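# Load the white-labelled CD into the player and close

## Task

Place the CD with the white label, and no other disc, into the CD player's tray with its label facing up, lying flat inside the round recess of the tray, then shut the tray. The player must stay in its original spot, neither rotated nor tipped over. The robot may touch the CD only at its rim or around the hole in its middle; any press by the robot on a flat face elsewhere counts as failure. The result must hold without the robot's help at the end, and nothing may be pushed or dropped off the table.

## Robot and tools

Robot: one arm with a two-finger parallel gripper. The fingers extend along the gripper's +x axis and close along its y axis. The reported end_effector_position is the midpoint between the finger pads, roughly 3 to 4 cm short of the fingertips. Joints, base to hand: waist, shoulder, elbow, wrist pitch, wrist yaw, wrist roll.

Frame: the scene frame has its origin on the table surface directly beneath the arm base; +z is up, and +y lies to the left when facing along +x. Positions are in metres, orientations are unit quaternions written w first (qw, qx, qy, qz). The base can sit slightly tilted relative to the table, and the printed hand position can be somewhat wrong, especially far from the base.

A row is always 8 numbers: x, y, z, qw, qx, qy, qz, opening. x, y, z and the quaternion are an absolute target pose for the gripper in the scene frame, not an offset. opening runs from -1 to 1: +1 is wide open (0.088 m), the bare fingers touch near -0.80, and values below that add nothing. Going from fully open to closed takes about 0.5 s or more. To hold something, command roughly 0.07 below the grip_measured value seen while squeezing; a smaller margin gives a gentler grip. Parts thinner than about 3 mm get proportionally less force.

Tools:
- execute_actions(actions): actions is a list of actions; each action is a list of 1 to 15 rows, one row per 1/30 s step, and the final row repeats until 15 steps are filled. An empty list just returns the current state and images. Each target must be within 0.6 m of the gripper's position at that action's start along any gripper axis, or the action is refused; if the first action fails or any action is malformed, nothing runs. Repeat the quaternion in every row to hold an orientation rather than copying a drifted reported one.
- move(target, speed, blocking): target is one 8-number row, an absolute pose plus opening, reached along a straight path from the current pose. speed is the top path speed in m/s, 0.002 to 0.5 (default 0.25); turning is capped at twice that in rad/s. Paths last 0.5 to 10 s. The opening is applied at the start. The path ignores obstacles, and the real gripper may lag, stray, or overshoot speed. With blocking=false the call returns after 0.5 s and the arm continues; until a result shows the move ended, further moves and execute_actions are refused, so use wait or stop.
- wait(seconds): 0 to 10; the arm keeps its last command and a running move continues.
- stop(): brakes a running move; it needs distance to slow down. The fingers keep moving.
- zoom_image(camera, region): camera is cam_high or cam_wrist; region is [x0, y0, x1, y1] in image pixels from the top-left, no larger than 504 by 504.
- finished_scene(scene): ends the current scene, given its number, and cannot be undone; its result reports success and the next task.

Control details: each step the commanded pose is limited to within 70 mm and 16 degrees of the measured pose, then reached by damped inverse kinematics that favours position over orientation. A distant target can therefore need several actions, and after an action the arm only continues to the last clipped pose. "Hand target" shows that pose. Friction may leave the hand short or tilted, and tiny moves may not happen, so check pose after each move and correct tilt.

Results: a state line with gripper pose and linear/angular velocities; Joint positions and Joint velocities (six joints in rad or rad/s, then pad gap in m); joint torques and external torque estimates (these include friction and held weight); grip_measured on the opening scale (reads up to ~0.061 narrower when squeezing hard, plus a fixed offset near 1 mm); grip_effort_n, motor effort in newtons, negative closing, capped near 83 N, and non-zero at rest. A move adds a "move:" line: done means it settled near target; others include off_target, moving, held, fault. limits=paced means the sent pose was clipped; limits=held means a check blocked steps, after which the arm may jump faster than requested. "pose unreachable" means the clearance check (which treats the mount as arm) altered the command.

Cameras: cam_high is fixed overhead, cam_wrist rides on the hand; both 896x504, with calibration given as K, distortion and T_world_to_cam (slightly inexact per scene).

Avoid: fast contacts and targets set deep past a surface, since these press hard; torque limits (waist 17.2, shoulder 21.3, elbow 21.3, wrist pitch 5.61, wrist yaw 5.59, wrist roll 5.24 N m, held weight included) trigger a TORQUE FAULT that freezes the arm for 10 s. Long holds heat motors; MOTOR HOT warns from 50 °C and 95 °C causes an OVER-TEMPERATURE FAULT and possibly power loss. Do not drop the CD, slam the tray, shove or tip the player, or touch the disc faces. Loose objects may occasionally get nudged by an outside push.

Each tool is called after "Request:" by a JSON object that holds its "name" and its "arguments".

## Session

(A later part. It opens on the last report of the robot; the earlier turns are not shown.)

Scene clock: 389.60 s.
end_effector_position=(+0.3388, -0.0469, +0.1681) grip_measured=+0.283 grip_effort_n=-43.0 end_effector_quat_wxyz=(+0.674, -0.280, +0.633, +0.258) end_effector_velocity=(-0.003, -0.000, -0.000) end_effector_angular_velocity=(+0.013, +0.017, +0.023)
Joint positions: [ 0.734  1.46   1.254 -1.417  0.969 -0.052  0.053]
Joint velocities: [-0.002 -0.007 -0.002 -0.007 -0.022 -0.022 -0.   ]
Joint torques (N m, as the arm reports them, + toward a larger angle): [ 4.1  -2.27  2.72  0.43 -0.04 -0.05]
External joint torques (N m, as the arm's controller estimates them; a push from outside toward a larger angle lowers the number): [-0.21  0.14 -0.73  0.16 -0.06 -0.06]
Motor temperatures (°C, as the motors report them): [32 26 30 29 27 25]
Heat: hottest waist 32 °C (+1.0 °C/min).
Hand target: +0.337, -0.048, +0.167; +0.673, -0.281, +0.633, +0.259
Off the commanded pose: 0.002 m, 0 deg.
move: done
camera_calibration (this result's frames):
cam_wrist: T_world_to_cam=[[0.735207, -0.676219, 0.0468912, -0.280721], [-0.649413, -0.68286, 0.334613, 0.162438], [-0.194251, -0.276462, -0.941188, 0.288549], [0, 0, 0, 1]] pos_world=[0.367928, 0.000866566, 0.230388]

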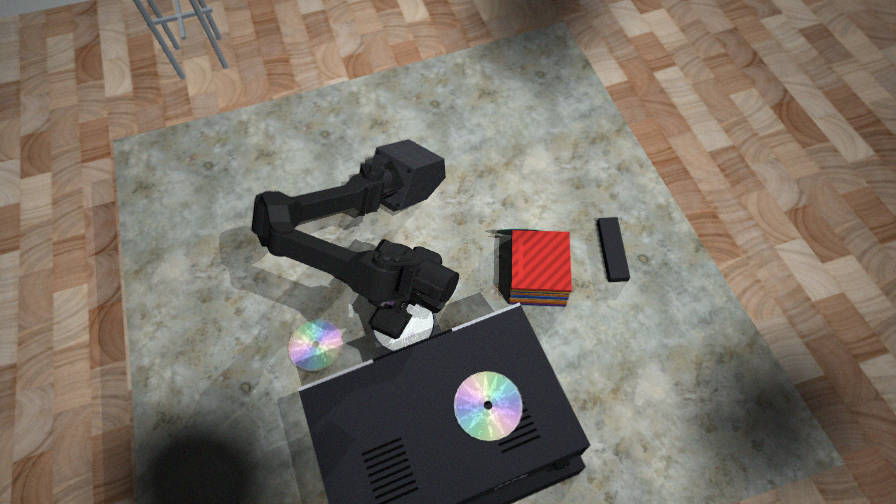

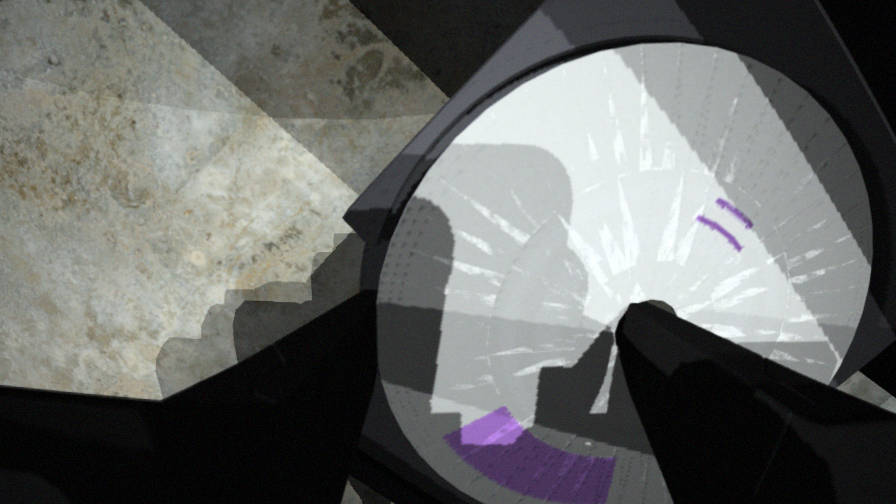

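Request:
{"name": "move", "arguments": {"target": [0.3367,-0.0467,0.1635,0.673,-0.2807,0.6334,0.2588,0.275], "speed": 0.01}}

Request:
{"name": "zoom_image", "arguments": {"camera": "cam_wrist", "region": [560, 0, 896, 400]}}

Scene clock: 394.60 s.
end_effector_position=(+0.3382, -0.0458, +0.1645) grip_measured=+0.283 grip_effort_n=-43.0 end_effector_quat_wxyz=(+0.674, -0.280, +0.633, +0.258) end_effector_velocity=(-0.002, +0.001, -0.001) end_effector_angular_velocity=(+0.005, +0.005, +0.004)
Joint positions: [ 0.725  1.457  1.239 -1.393  0.969 -0.068  0.053]
Joint velocities: [-0.002 -0.002 -0.007  0.007 -0.007 -0.007  0.   ]
Joint torques (N m, as the arm reports them, + toward a larger angle): [ 4.21 -2.5   2.79  0.42 -0.04 -0.09]
External joint torques (N m, as the arm's controller estimates them; a push from outside toward a larger angle lowers the number): [-0.12 -0.13 -0.61  0.14 -0.05 -0.09]
Motor temperatures (°C, as the motors report them): [32 26 30 29 27 25]
Heat: hottest waist 32 °C (+1.0 °C/min).
Hand target: +0.337, -0.047, +0.163; +0.673, -0.281, +0.634, +0.259
Off the commanded pose: 0.002 m, 0 deg.
move: done
camera_calibration (this result's frames):
cam_wrist: T_world_to_cam=[[0.735247, -0.676209, 0.0464072, -0.279297], [-0.649157, -0.682831, 0.335167, 0.163783], [-0.194955, -0.276556, -0.941015, 0.285507], [0, 0, 0, 1]] pos_world=[0.367334, 0.00193163, 0.226733]

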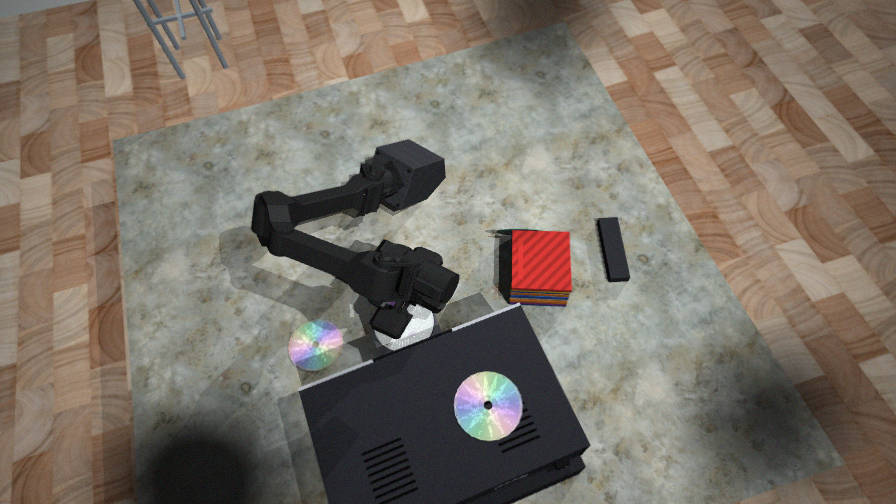

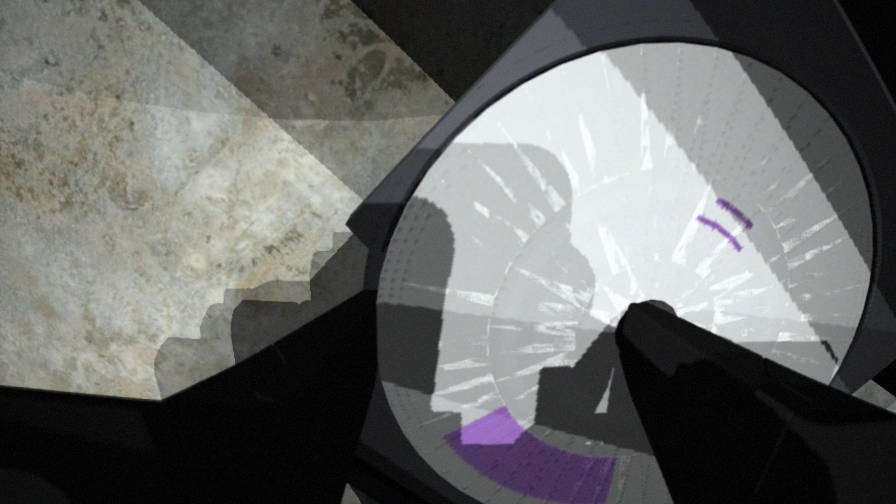

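Region (560, 0, 896, 400) of cam_wrist's 896x504 image, scaled by 1.260, with more detail than that image has; it fills the left 423 columns of this view, and the rest is white.

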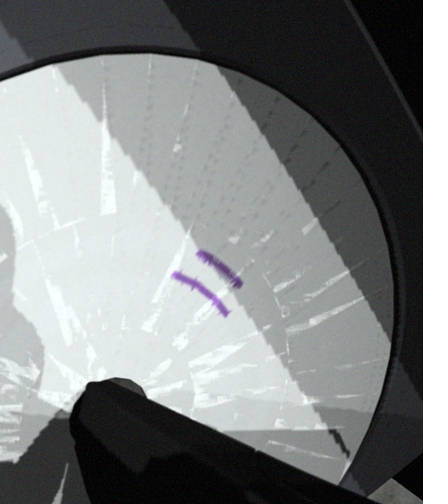

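Aligned at rim level. Lower slightly, release, lift.

Request:
{"name": "execute_actions", "arguments": {"actions": [[[0.3367,-0.0469,0.163,0.673,-0.2807,0.6334,0.2588,0.275],[0.3367,-0.0469,0.1625,0.673,-0.2807,0.6334,0.2588,0.275],[0.3367,-0.0469,0.162,0.673,-0.2807,0.6334,0.2588,0.275]],[[0.3367,-0.0469,0.162,0.673,-0.2807,0.6334,0.2588,0.30],[0.3367,-0.0469,0.162,0.673,-0.2807,0.6334,0.2588,0.32],[0.3367,-0.0469,0.162,0.673,-0.2807,0.6334,0.2588,0.34],[0.3367,-0.0469,0.162,0.673,-0.2807,0.6334,0.2588,0.36]]]}}

Request:
{"name": "move", "arguments": {"target": [0.339,-0.046,0.185,0.673,-0.2807,0.6334,0.2588,0.36], "speed": 0.03}}

Scene clock: 402.20 s.
end_effector_position=(+0.3382, -0.0461, +0.1630) grip_measured=+0.356 grip_effort_n=16.5 end_effector_quat_wxyz=(+0.674, -0.280, +0.633, +0.258) end_effector_velocity=(-0.005, +0.000, +0.000) end_effector_angular_velocity=(+0.007, +0.022, +0.042)
Joint positions: [ 0.72   1.454  1.233 -1.382  0.969 -0.078  0.056]
Joint velocities: [ 0.002 -0.002 -0.002 -0.022 -0.022 -0.022  0.   ]
Joint torques (N m, as the arm reports them, + toward a larger angle): [ 4.08 -2.35  2.83  0.43 -0.03 -0.08]
External joint torques (N m, as the arm's controller estimates them; a push from outside toward a larger angle lowers the number): [-0.24  0.08 -0.57  0.18 -0.04 -0.08]
External joint torques at the end of the 1st action: [-0.21  0.01 -0.59  0.19 -0.05 -0.09]
Motor temperatures (°C, as the motors report them): [32 27 30 29 27 25]
Heat: hottest waist 32 °C (+0.0 °C/min).
Hand target: +0.337, -0.047, +0.162; +0.673, -0.281, +0.633, +0.259
Off the commanded pose: 0.002 m, 0 deg.
camera_calibration (this result's frames):
cam_wrist: T_world_to_cam=[[0.735288, -0.676173, 0.0462881, -0.279383], [-0.649204, -0.683055, 0.33462, 0.164239], [-0.194644, -0.276092, -0.941216, 0.284031], [0, 0, 0, 1]] pos_world=[0.367336, 0.00169152, 0.225309]

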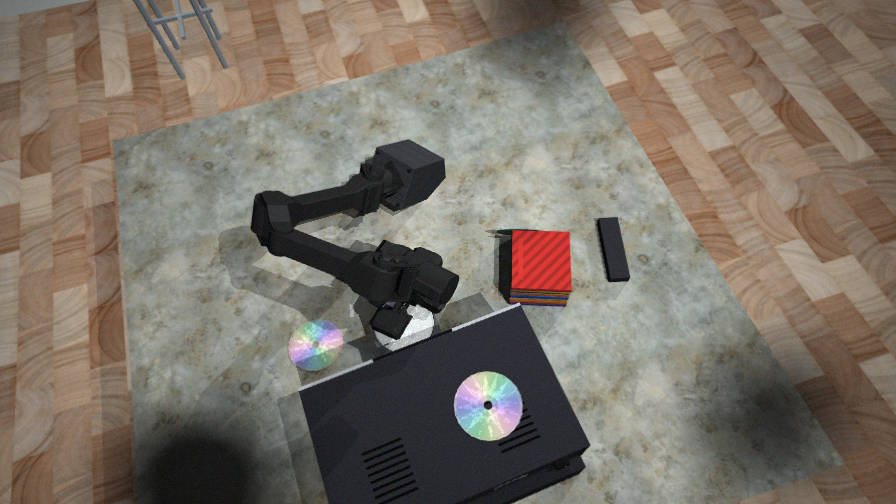

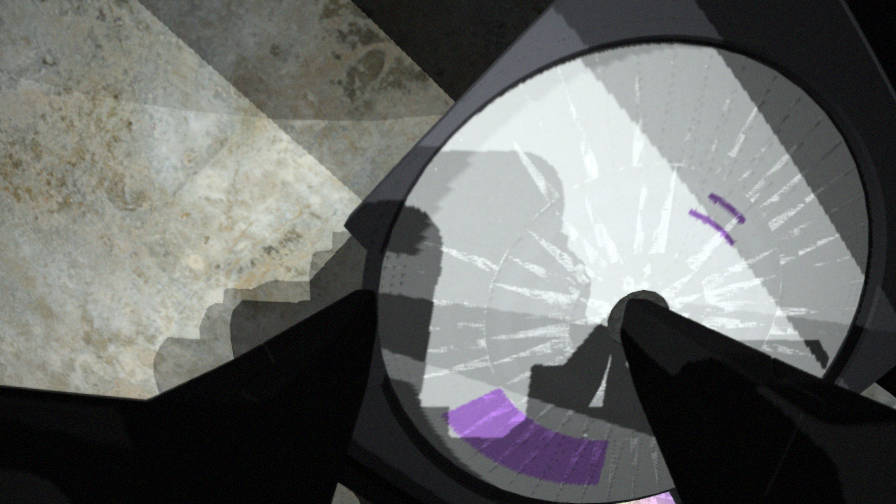

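Scene clock: 403.20 s.
end_effector_position=(+0.3380, -0.0475, +0.1829) grip_measured=+0.357 grip_effort_n=17.0 end_effector_quat_wxyz=(+0.672, -0.283, +0.634, +0.257) end_effector_velocity=(-0.001, -0.002, -0.001) end_effector_angular_velocity=(-0.017, +0.007, -0.002)
Joint positions: [ 0.785  1.488  1.31  -1.528  0.968  0.041  0.056]
Joint velocities: [-0.002  0.007  0.002 -0.022  0.007  0.022 -0.   ]
Joint torques (N m, as the arm reports them, + toward a larger angle): [ 5.   -1.02  5.    0.1  -0.14  0.11]
External joint torques (N m, as the arm's controller estimates them; a push from outside toward a larger angle lowers the number): [ 0.66  1.1   1.62 -0.16 -0.18  0.11]
Motor temperatures (°C, as the motors report them): [32 27 30 29 27 25]
Heat: hottest waist 32 °C (+0.0 °C/min).
Hand target: +0.339, -0.046, +0.185; +0.673, -0.281, +0.633, +0.259
Off the commanded pose: 0.003 m, 0 deg.
move: done
camera_calibration (this result's frames):
cam_wrist: T_world_to_cam=[[0.737462, -0.67351, 0.0503355, -0.2825], [-0.646726, -0.682721, 0.340055, 0.154601], [-0.194666, -0.283331, -0.939057, 0.301597], [0, 0, 0, 1]] pos_world=[0.367029, 0.000734407, 0.244863]

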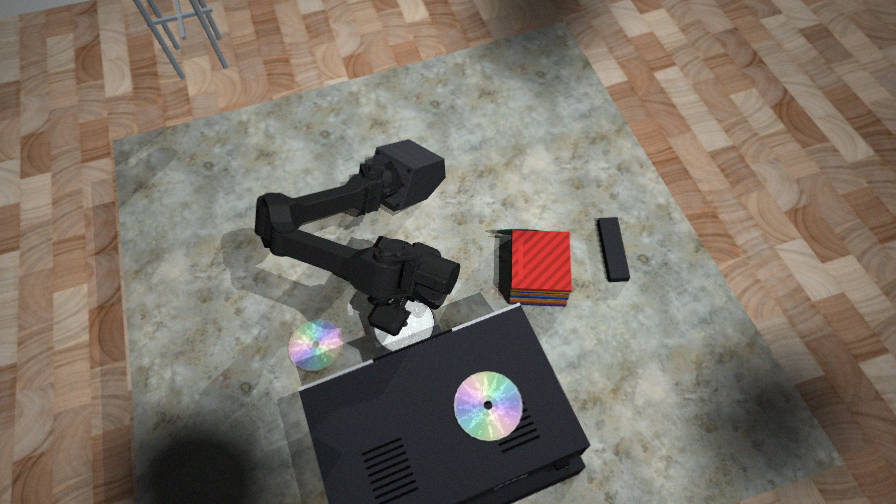

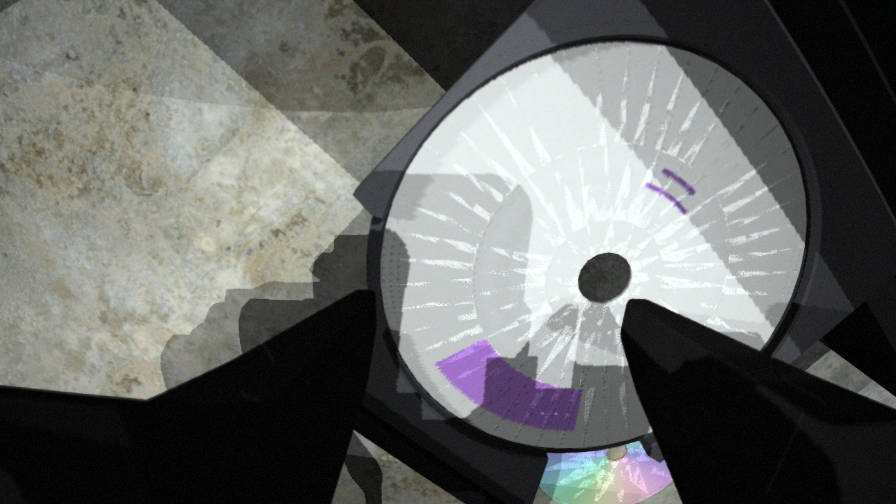

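Request:
{"name": "move", "arguments": {"target": [0.245,-0.07,0.188,0.737,0.1774,0.6335,0.1526,-0.8], "speed": 0.25}}

Request:
{"name": "move", "arguments": {"target": [0.248,-0.075,0.154,0.737,0.1774,0.6335,0.1526,-0.8], "speed": 0.1}}

Request:
{"name": "move", "arguments": {"target": [0.30,-0.075,0.154,0.737,0.1774,0.6335,0.1526,-0.8], "speed": 0.03}}

Scene clock: 414.70 s.
end_effector_position=(+0.2464, -0.0720, +0.1876) grip_measured=-0.797 grip_effort_n=-19.3 end_effector_quat_wxyz=(+0.737, +0.177, +0.635, +0.148) end_effector_velocity=(-0.004, +0.001, -0.002) end_effector_angular_velocity=(+0.003, +0.009, +0.007)
Joint positions: [ 0.809  0.815  0.923 -1.314  0.644  0.531  0.   ]
Joint velocities: [ 0.002 -0.007 -0.012 -0.007 -0.007  0.007  0.   ]
Joint torques (N m, as the arm reports them, + toward a larger angle): [ 1.52  0.52  2.76  0.94 -0.36  0.09]
External joint torques (N m, as the arm's controller estimates them; a push from outside toward a larger angle lowers the number): [ 0.34  0.16 -0.64  0.23 -0.16  0.11]
Motor temperatures (°C, as the motors report them): [32 26 30 29 27 25]
Heat: hottest waist 32 °C (+1.0 °C/min).
Hand target: +0.245, -0.070, +0.187; +0.736, +0.178, +0.635, +0.151
Off the commanded pose: 0.002 m, 1 deg.
move: done
camera_calibration (this result's frames):
cam_wrist: T_world_to_cam=[[0.0411124, -0.893199, -0.447778, 0.0176119], [-0.972762, -0.138107, 0.186173, 0.225521], [-0.228131, 0.427928, -0.874548, 0.328583], [0, 0, 0, 1]] pos_world=[0.293615, -0.0937327, 0.253262]

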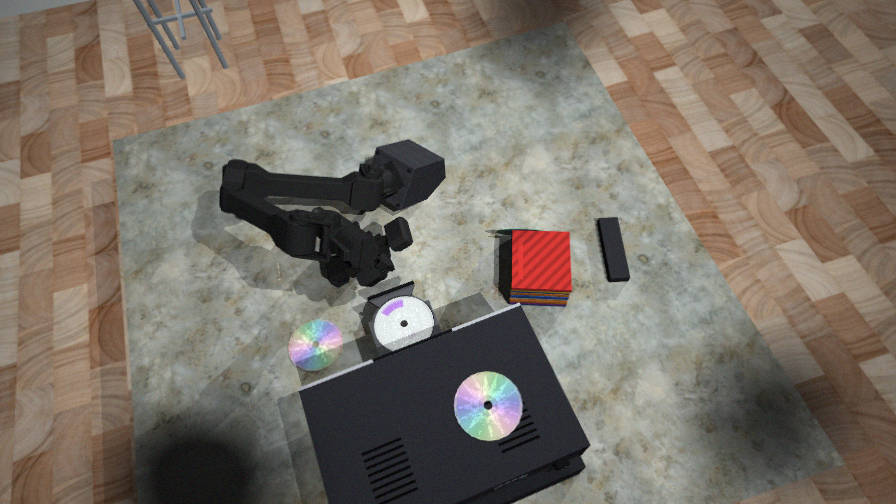

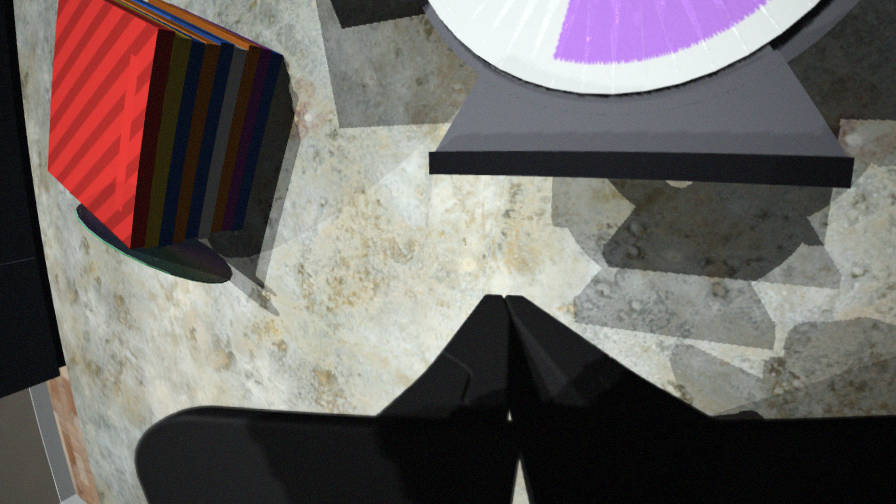

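Scene clock: 415.50 s.
end_effector_position=(+0.2495, -0.0761, +0.1557) grip_measured=-0.797 grip_effort_n=-19.3 end_effector_quat_wxyz=(+0.738, +0.177, +0.634, +0.150) end_effector_velocity=(-0.002, +0.001, -0.002) end_effector_angular_velocity=(+0.014, -0.002, +0.029)
Joint positions: [ 0.517  0.739  0.822 -1.112  0.513  0.213  0.   ]
Joint velocities: [-0.032 -0.007 -0.007  0.007 -0.037 -0.051  0.   ]
Joint torques (N m, as the arm reports them, + toward a larger angle): [ 0.6  -0.86  3.    0.76 -0.46 -0.04]
External joint torques (N m, as the arm's controller estimates them; a push from outside toward a larger angle lowers the number): [-0.4   0.08 -0.73  0.2  -0.19 -0.01]
Motor temperatures (°C, as the motors report them): [32 26 30 29 27 25]
Heat: hottest waist 32 °C (+0.0 °C/min).
Hand target: +0.248, -0.075, +0.154; +0.737, +0.177, +0.635, +0.152
Off the commanded pose: 0.002 m, 0 deg.
move: done
camera_calibration (this result's frames):
cam_wrist: T_world_to_cam=[[0.044213, -0.891854, -0.450157, -0.000860059], [-0.973078, -0.140468, 0.182723, 0.234291], [-0.226195, 0.42996, -0.874054, 0.30269], [0, 0, 0, 1]] pos_world=[0.296488, -0.0980014, 0.22137]

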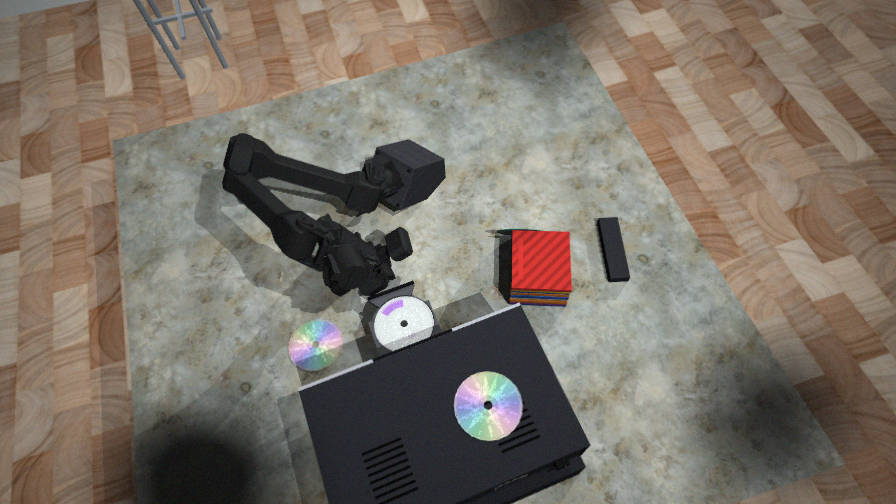

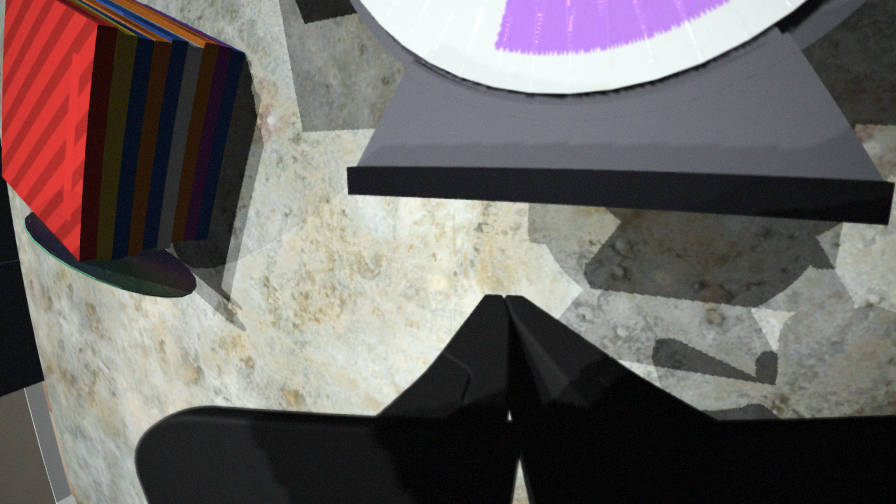

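Scene clock: 417.43 s.
end_effector_position=(+0.2936, -0.0732, +0.1525) grip_measured=-0.797 grip_effort_n=-18.8 end_effector_quat_wxyz=(+0.733, +0.172, +0.639, +0.157) end_effector_velocity=(+0.002, +0.002, -0.000) end_effector_angular_velocity=(+0.004, -0.009, +0.017)
Joint positions: [ 0.425  0.924  0.945 -1.029  0.459  0.122  0.   ]
Joint velocities: [-0.002  0.007  0.002  0.007 -0.007 -0.022  0.   ]
Joint torques (N m, as the arm reports them, + toward a larger angle): [ 1.36 -0.84  6.42  1.42 -0.34 -0.09]
External joint torques (N m, as the arm's controller estimates them; a push from outside toward a larger angle lowers the number): [-0.52  1.26  2.62  0.92 -0.03 -0.06]
Motor temperatures (°C, as the motors report them): [32 26 30 29 27 25]
Heat: hottest waist 32 °C (+0.0 °C/min).
Hand target: +0.300, -0.075, +0.154; +0.737, +0.177, +0.634, +0.153
Off the commanded pose: 0.007 m, 1 deg.
move: done
camera_calibration (this result's frames):
cam_wrist: T_world_to_cam=[[0.0562893, -0.89042, -0.451646, -0.00485277], [-0.968084, -0.159328, 0.193462, 0.273723], [-0.244222, 0.426342, -0.87097, 0.313201], [0, 0, 0, 1]] pos_world=[0.34175, -0.0942397, 0.217642]

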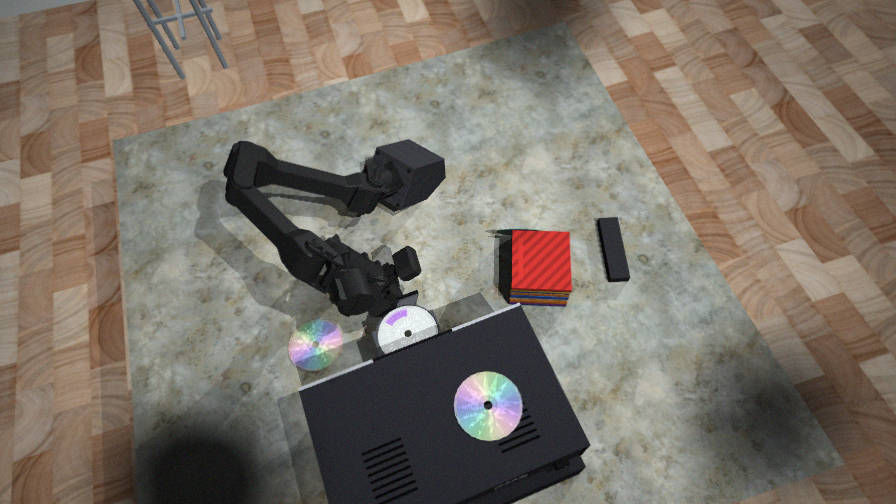

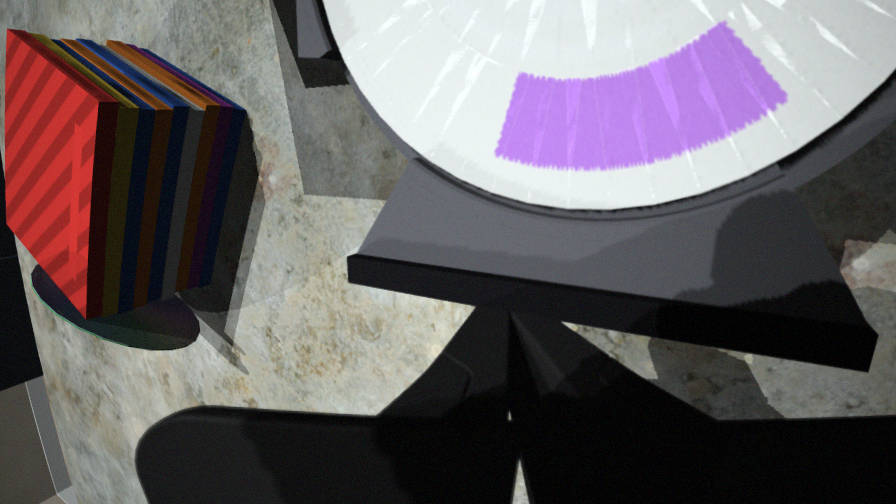

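Request:
{"name": "move", "arguments": {"target": [0.40,-0.075,0.152,0.8695,0.2093,0.4347,0.1047,-0.8], "speed": 0.07}}

Scene clock: 426.80 s.
end_effector_position=(+0.3969, -0.0729, +0.1514) grip_measured=-0.797 grip_effort_n=-19.3 end_effector_quat_wxyz=(+0.866, +0.209, +0.442, +0.108) end_effector_velocity=(-0.001, +0.001, -0.001) end_effector_angular_velocity=(+0.001, -0.006, +0.005)
Joint positions: [ 0.32   0.965  0.818 -0.291  0.363 -0.167  0.   ]
Joint velocities: [-0.002 -0.002 -0.007  0.007 -0.007 -0.007  0.   ]
Joint torques (N m, as the arm reports them, + toward a larger angle): [ 2.22 -2.27  5.09  2.01 -0.44 -0.06]
External joint torques (N m, as the arm's controller estimates them; a push from outside toward a larger angle lowers the number): [-0.3   0.97  0.89  1.11 -0.06 -0.04]
Motor temperatures (°C, as the motors report them): [31 26 31 30 27 25]
Heat: hottest waist 31 °C (-2.0 °C/min).
Hand target: +0.400, -0.075, +0.152; +0.869, +0.211, +0.436, +0.104
Off the commanded pose: 0.004 m, 1 deg.
move: done
camera_calibration (this result's frames):
cam_wrist: T_world_to_cam=[[0.0431065, -0.898484, -0.436884, -0.00851382], [-0.968914, 0.0690328, -0.237572, 0.456195], [0.243614, 0.433544, -0.867578, 0.143734], [0, 0, 0, 1]] pos_world=[0.407365, -0.101457, 0.22936]

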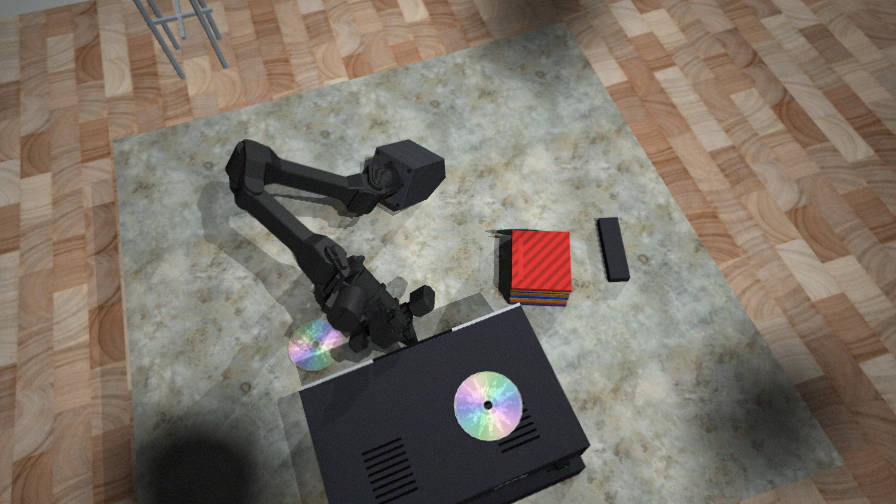

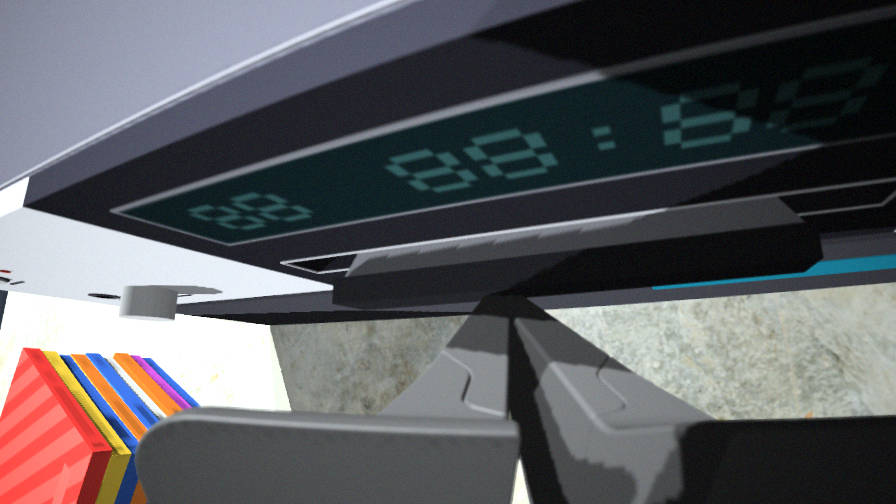

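Request:
{"name": "move", "arguments": {"target": [0.409,-0.075,0.154,0.8695,0.2093,0.4347,0.1047,-0.8], "speed": 0.015}}

Scene clock: 433.40 s.
end_effector_position=(+0.4022, -0.0709, +0.1501) grip_measured=-0.797 grip_effort_n=-18.8 end_effector_quat_wxyz=(+0.865, +0.207, +0.443, +0.110) end_effector_velocity=(-0.003, +0.003, -0.003) end_effector_angular_velocity=(+0.007, +0.019, +0.017)
Joint positions: [ 0.32   0.992  0.834 -0.284  0.363 -0.171  0.   ]
Joint velocities: [-0.002  0.007  0.002 -0.022 -0.007  0.007  0.   ]
Joint torques (N m, as the arm reports them, + toward a larger angle): [ 2.53 -1.89  7.13  1.72 -0.38 -0.11]
External joint torques (N m, as the arm's controller estimates them; a push from outside toward a larger angle lowers the number): [-0.08  1.36  3.    0.84  0.   -0.09]
Motor temperatures (°C, as the motors report them): [30 26 31 32 27 25]
Heat: hottest wrist pitch 32 °C (-1.0 °C/min).
Hand target: +0.409, -0.075, +0.154; +0.870, +0.209, +0.435, +0.105
Off the commanded pose: 0.009 m, 1 deg.
move: off_target
camera_calibration (this result's frames):
cam_wrist: T_world_to_cam=[[0.0477786, -0.89929, -0.434735, -0.00969647], [-0.969628, 0.062762, -0.236394, 0.46055], [0.239872, 0.432826, -0.868978, 0.142126], [0, 0, 0, 1]] pos_world=[0.412933, -0.0991407, 0.22816]

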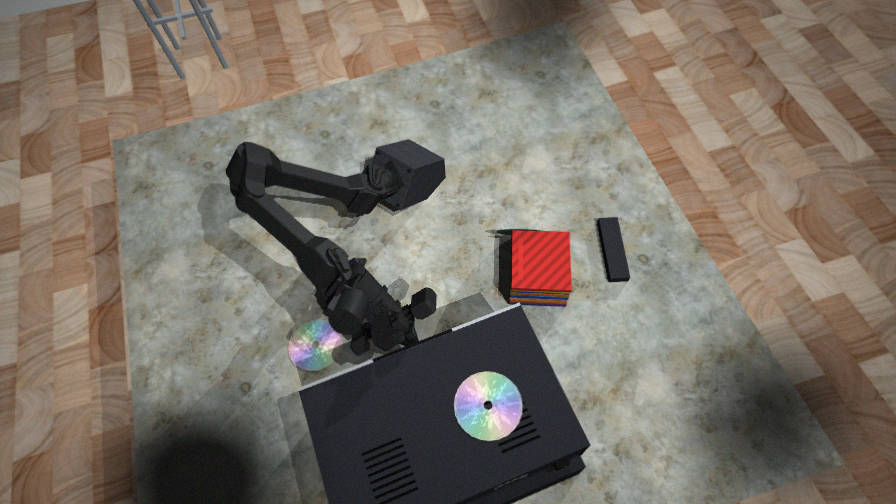

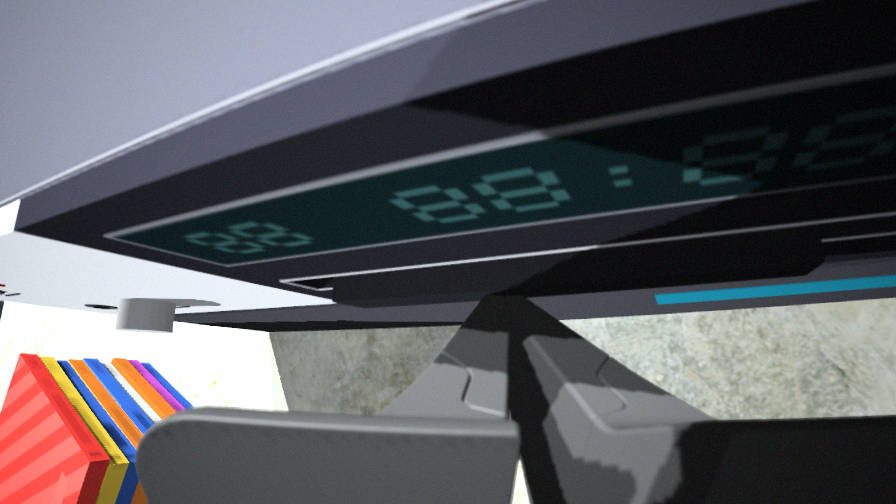

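Request:
{"name": "move", "arguments": {"target": [0.414,-0.076,0.158,0.8695,0.2093,0.4347,0.1047,-0.8], "speed": 0.015}}

Scene clock: 441.43 s.
end_effector_position=(+0.4064, -0.0716, +0.1514) grip_measured=-0.797 grip_effort_n=-19.3 end_effector_quat_wxyz=(+0.865, +0.205, +0.445, +0.110) end_effector_velocity=(-0.002, +0.002, -0.002) end_effector_angular_velocity=(+0.008, +0.009, +0.006)
Joint positions: [ 0.323  1.01   0.859 -0.296  0.369 -0.171  0.   ]
Joint velocities: [-0.002  0.002 -0.002 -0.007 -0.007  0.007  0.   ]
Joint torques (N m, as the arm reports them, + toward a larger angle): [ 3.21 -2.3   7.66  1.55 -0.26  0.05]
External joint torques (N m, as the arm's controller estimates them; a push from outside toward a larger angle lowers the number): [0.5  1.05 3.52 0.66 0.12 0.08]
Motor temperatures (°C, as the motors report them): [30 26 32 32 27 25]
Heat: hottest elbow 32 °C (+0.0 °C/min).
Hand target: +0.414, -0.076, +0.158; +0.870, +0.210, +0.435, +0.105
Off the commanded pose: 0.011 m, 2 deg.
move: off_target
camera_calibration (this result's frames):
cam_wrist: T_world_to_cam=[[0.0493366, -0.900691, -0.43165, -0.0111849], [-0.970801, 0.0583351, -0.232684, 0.464653], [0.234756, 0.430526, -0.871514, 0.144862], [0, 0, 0, 1]] pos_world=[0.41763, -0.0995464, 0.229538]

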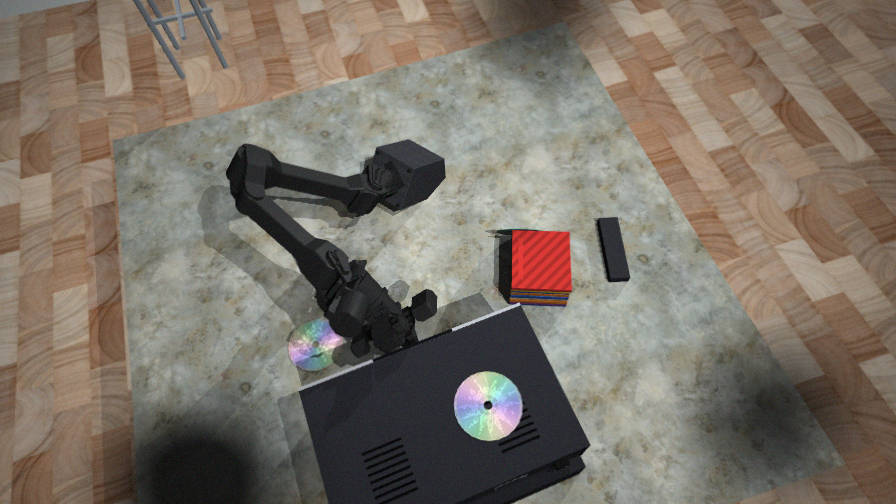

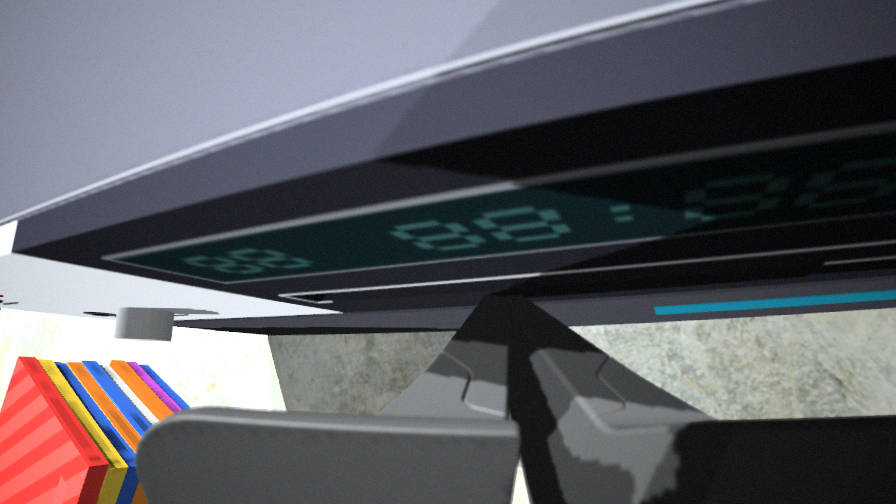

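Request:
{"name": "move", "arguments": {"target": [0.418,-0.076,0.159,0.8695,0.2093,0.4347,0.1047,-0.8], "speed": 0.015}}

Request:
{"name": "move", "arguments": {"target": [0.37,-0.075,0.155,0.8695,0.2093,0.4347,0.1047,-0.8], "speed": 0.08}}

Scene clock: 447.37 s.
end_effector_position=(+0.4090, -0.0711, +0.1513) grip_measured=-0.797 grip_effort_n=-18.8 end_effector_quat_wxyz=(+0.864, +0.203, +0.448, +0.111) end_effector_velocity=(+0.002, -0.000, +0.001) end_effector_angular_velocity=(+0.010, -0.003, -0.009)
Joint positions: [ 0.324  1.023  0.872 -0.302  0.372 -0.171  0.   ]
Joint velocities: [-0.002  0.002  0.002  0.007 -0.007  0.007  0.   ]
Joint torques (N m, as the arm reports them, + toward a larger angle): [ 3.36 -2.24  8.02  1.79 -0.32  0.08]
External joint torques (N m, as the arm's controller estimates them; a push from outside toward a larger angle lowers the number): [0.59 1.16 3.83 0.9  0.06 0.1 ]
Motor temperatures (°C, as the motors report them): [30 26 32 33 27 25]
Heat: hottest wrist pitch 33 °C (+1.0 °C/min).
Hand target: +0.418, -0.076, +0.159; +0.869, +0.209, +0.435, +0.105
Off the commanded pose: 0.013 m, 2 deg.
move: off_target
camera_calibration (this result's frames):
cam_wrist: T_world_to_cam=[[0.0511315, -0.9016, -0.429539, -0.0120517], [-0.972028, 0.0537936, -0.228621, 0.466638], [0.229231, 0.429214, -0.87363, 0.146473], [0, 0, 0, 1]] pos_world=[0.420625, -0.098836, 0.229469]

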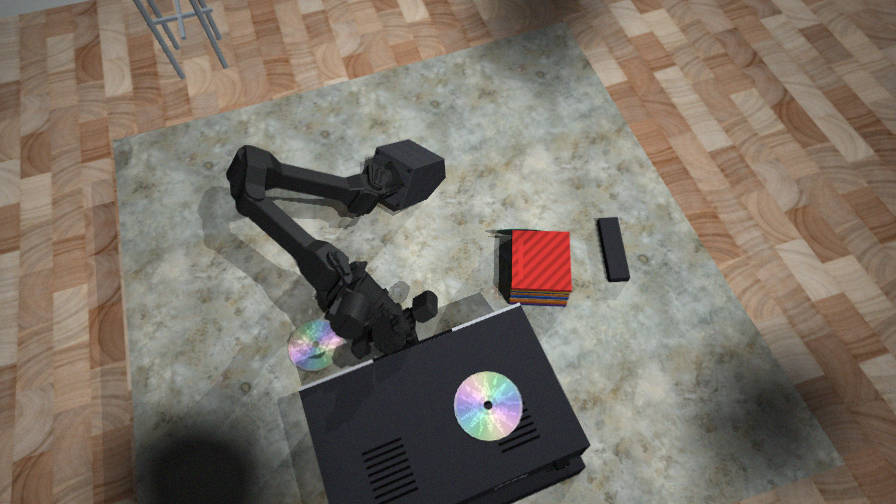

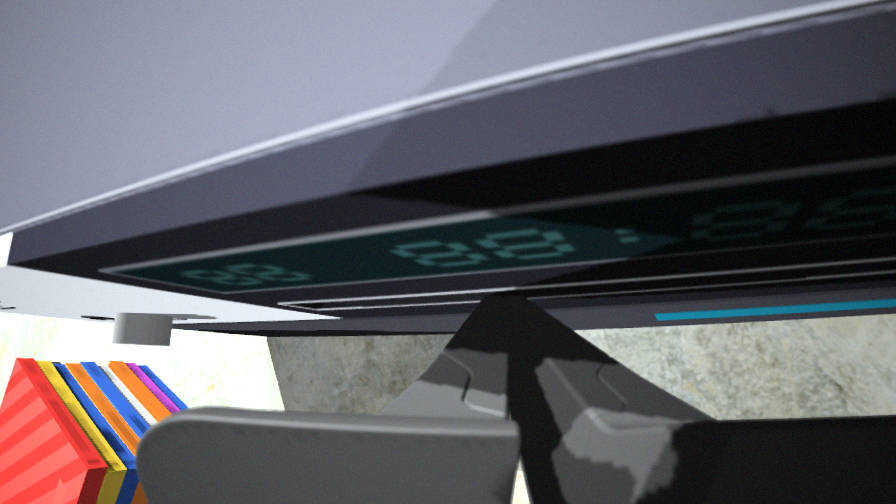

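Scene clock: 448.23 s.
end_effector_position=(+0.3729, -0.0765, +0.1557) grip_measured=-0.797 grip_effort_n=-19.3 end_effector_quat_wxyz=(+0.870, +0.210, +0.433, +0.104) end_effector_velocity=(-0.001, +0.004, +0.001) end_effector_angular_velocity=(+0.014, -0.015, +0.015)
Joint positions: [ 0.339  0.847  0.735 -0.305  0.38  -0.166  0.   ]
Joint velocities: [ 0.002 -0.007 -0.012  0.007 -0.022 -0.007  0.   ]
Joint torques (N m, as the arm reports them, + toward a larger angle): [ 2.16 -2.61  3.6   0.81 -0.21  0.05]
External joint torques (N m, as the arm's controller estimates them; a push from outside toward a larger angle lowers the number): [ 0.15  0.03 -0.69 -0.13  0.18  0.07]
Motor temperatures (°C, as the motors report them): [30 27 32 33 27 25]
Heat: hottest wrist pitch 33 °C (+1.0 °C/min).
Hand target: +0.370, -0.075, +0.155; +0.870, +0.210, +0.435, +0.105
Off the commanded pose: 0.003 m, 0 deg.
move: done
camera_calibration (this result's frames):
cam_wrist: T_world_to_cam=[[0.0396811, -0.899619, -0.434869, -0.00789545], [-0.963709, 0.0805257, -0.254522, 0.435866], [0.263991, 0.429186, -0.863775, 0.146375], [0, 0, 0, 1]] pos_world=[0.381719, -0.105023, 0.233939]

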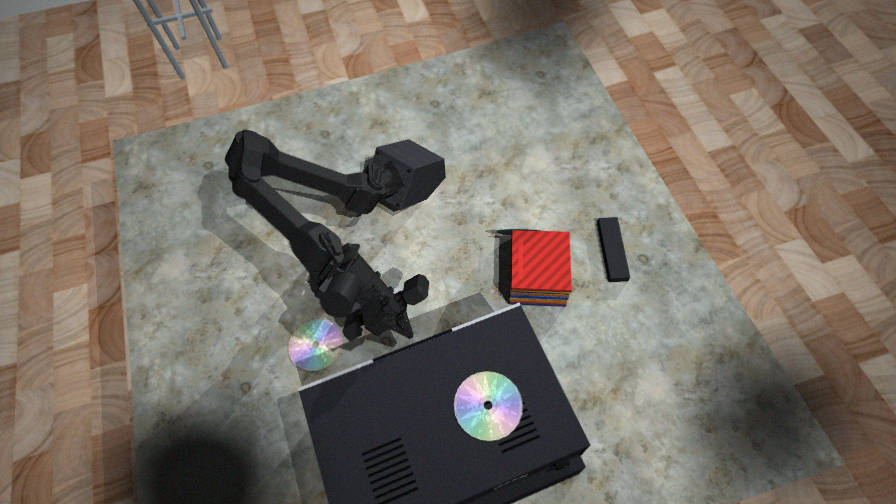

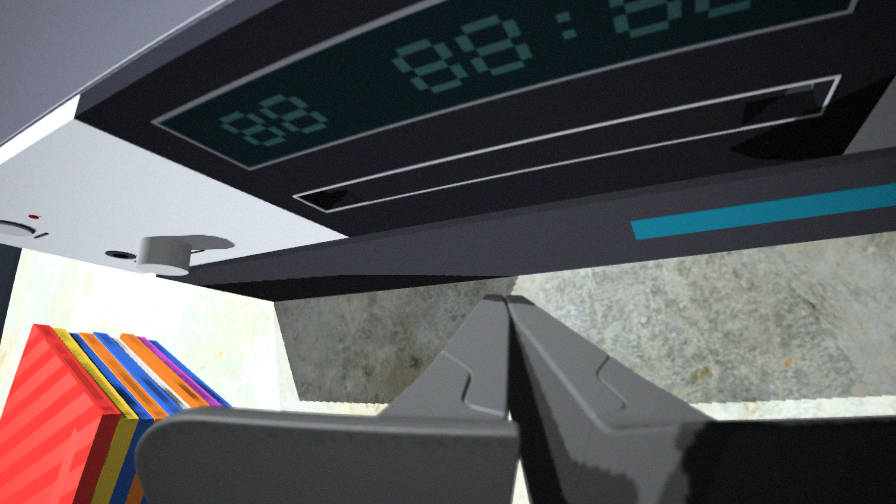

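Flush.

Request:
{"name": "finished_scene", "arguments": {"scene": 1}}

The scene is finished: the task was done.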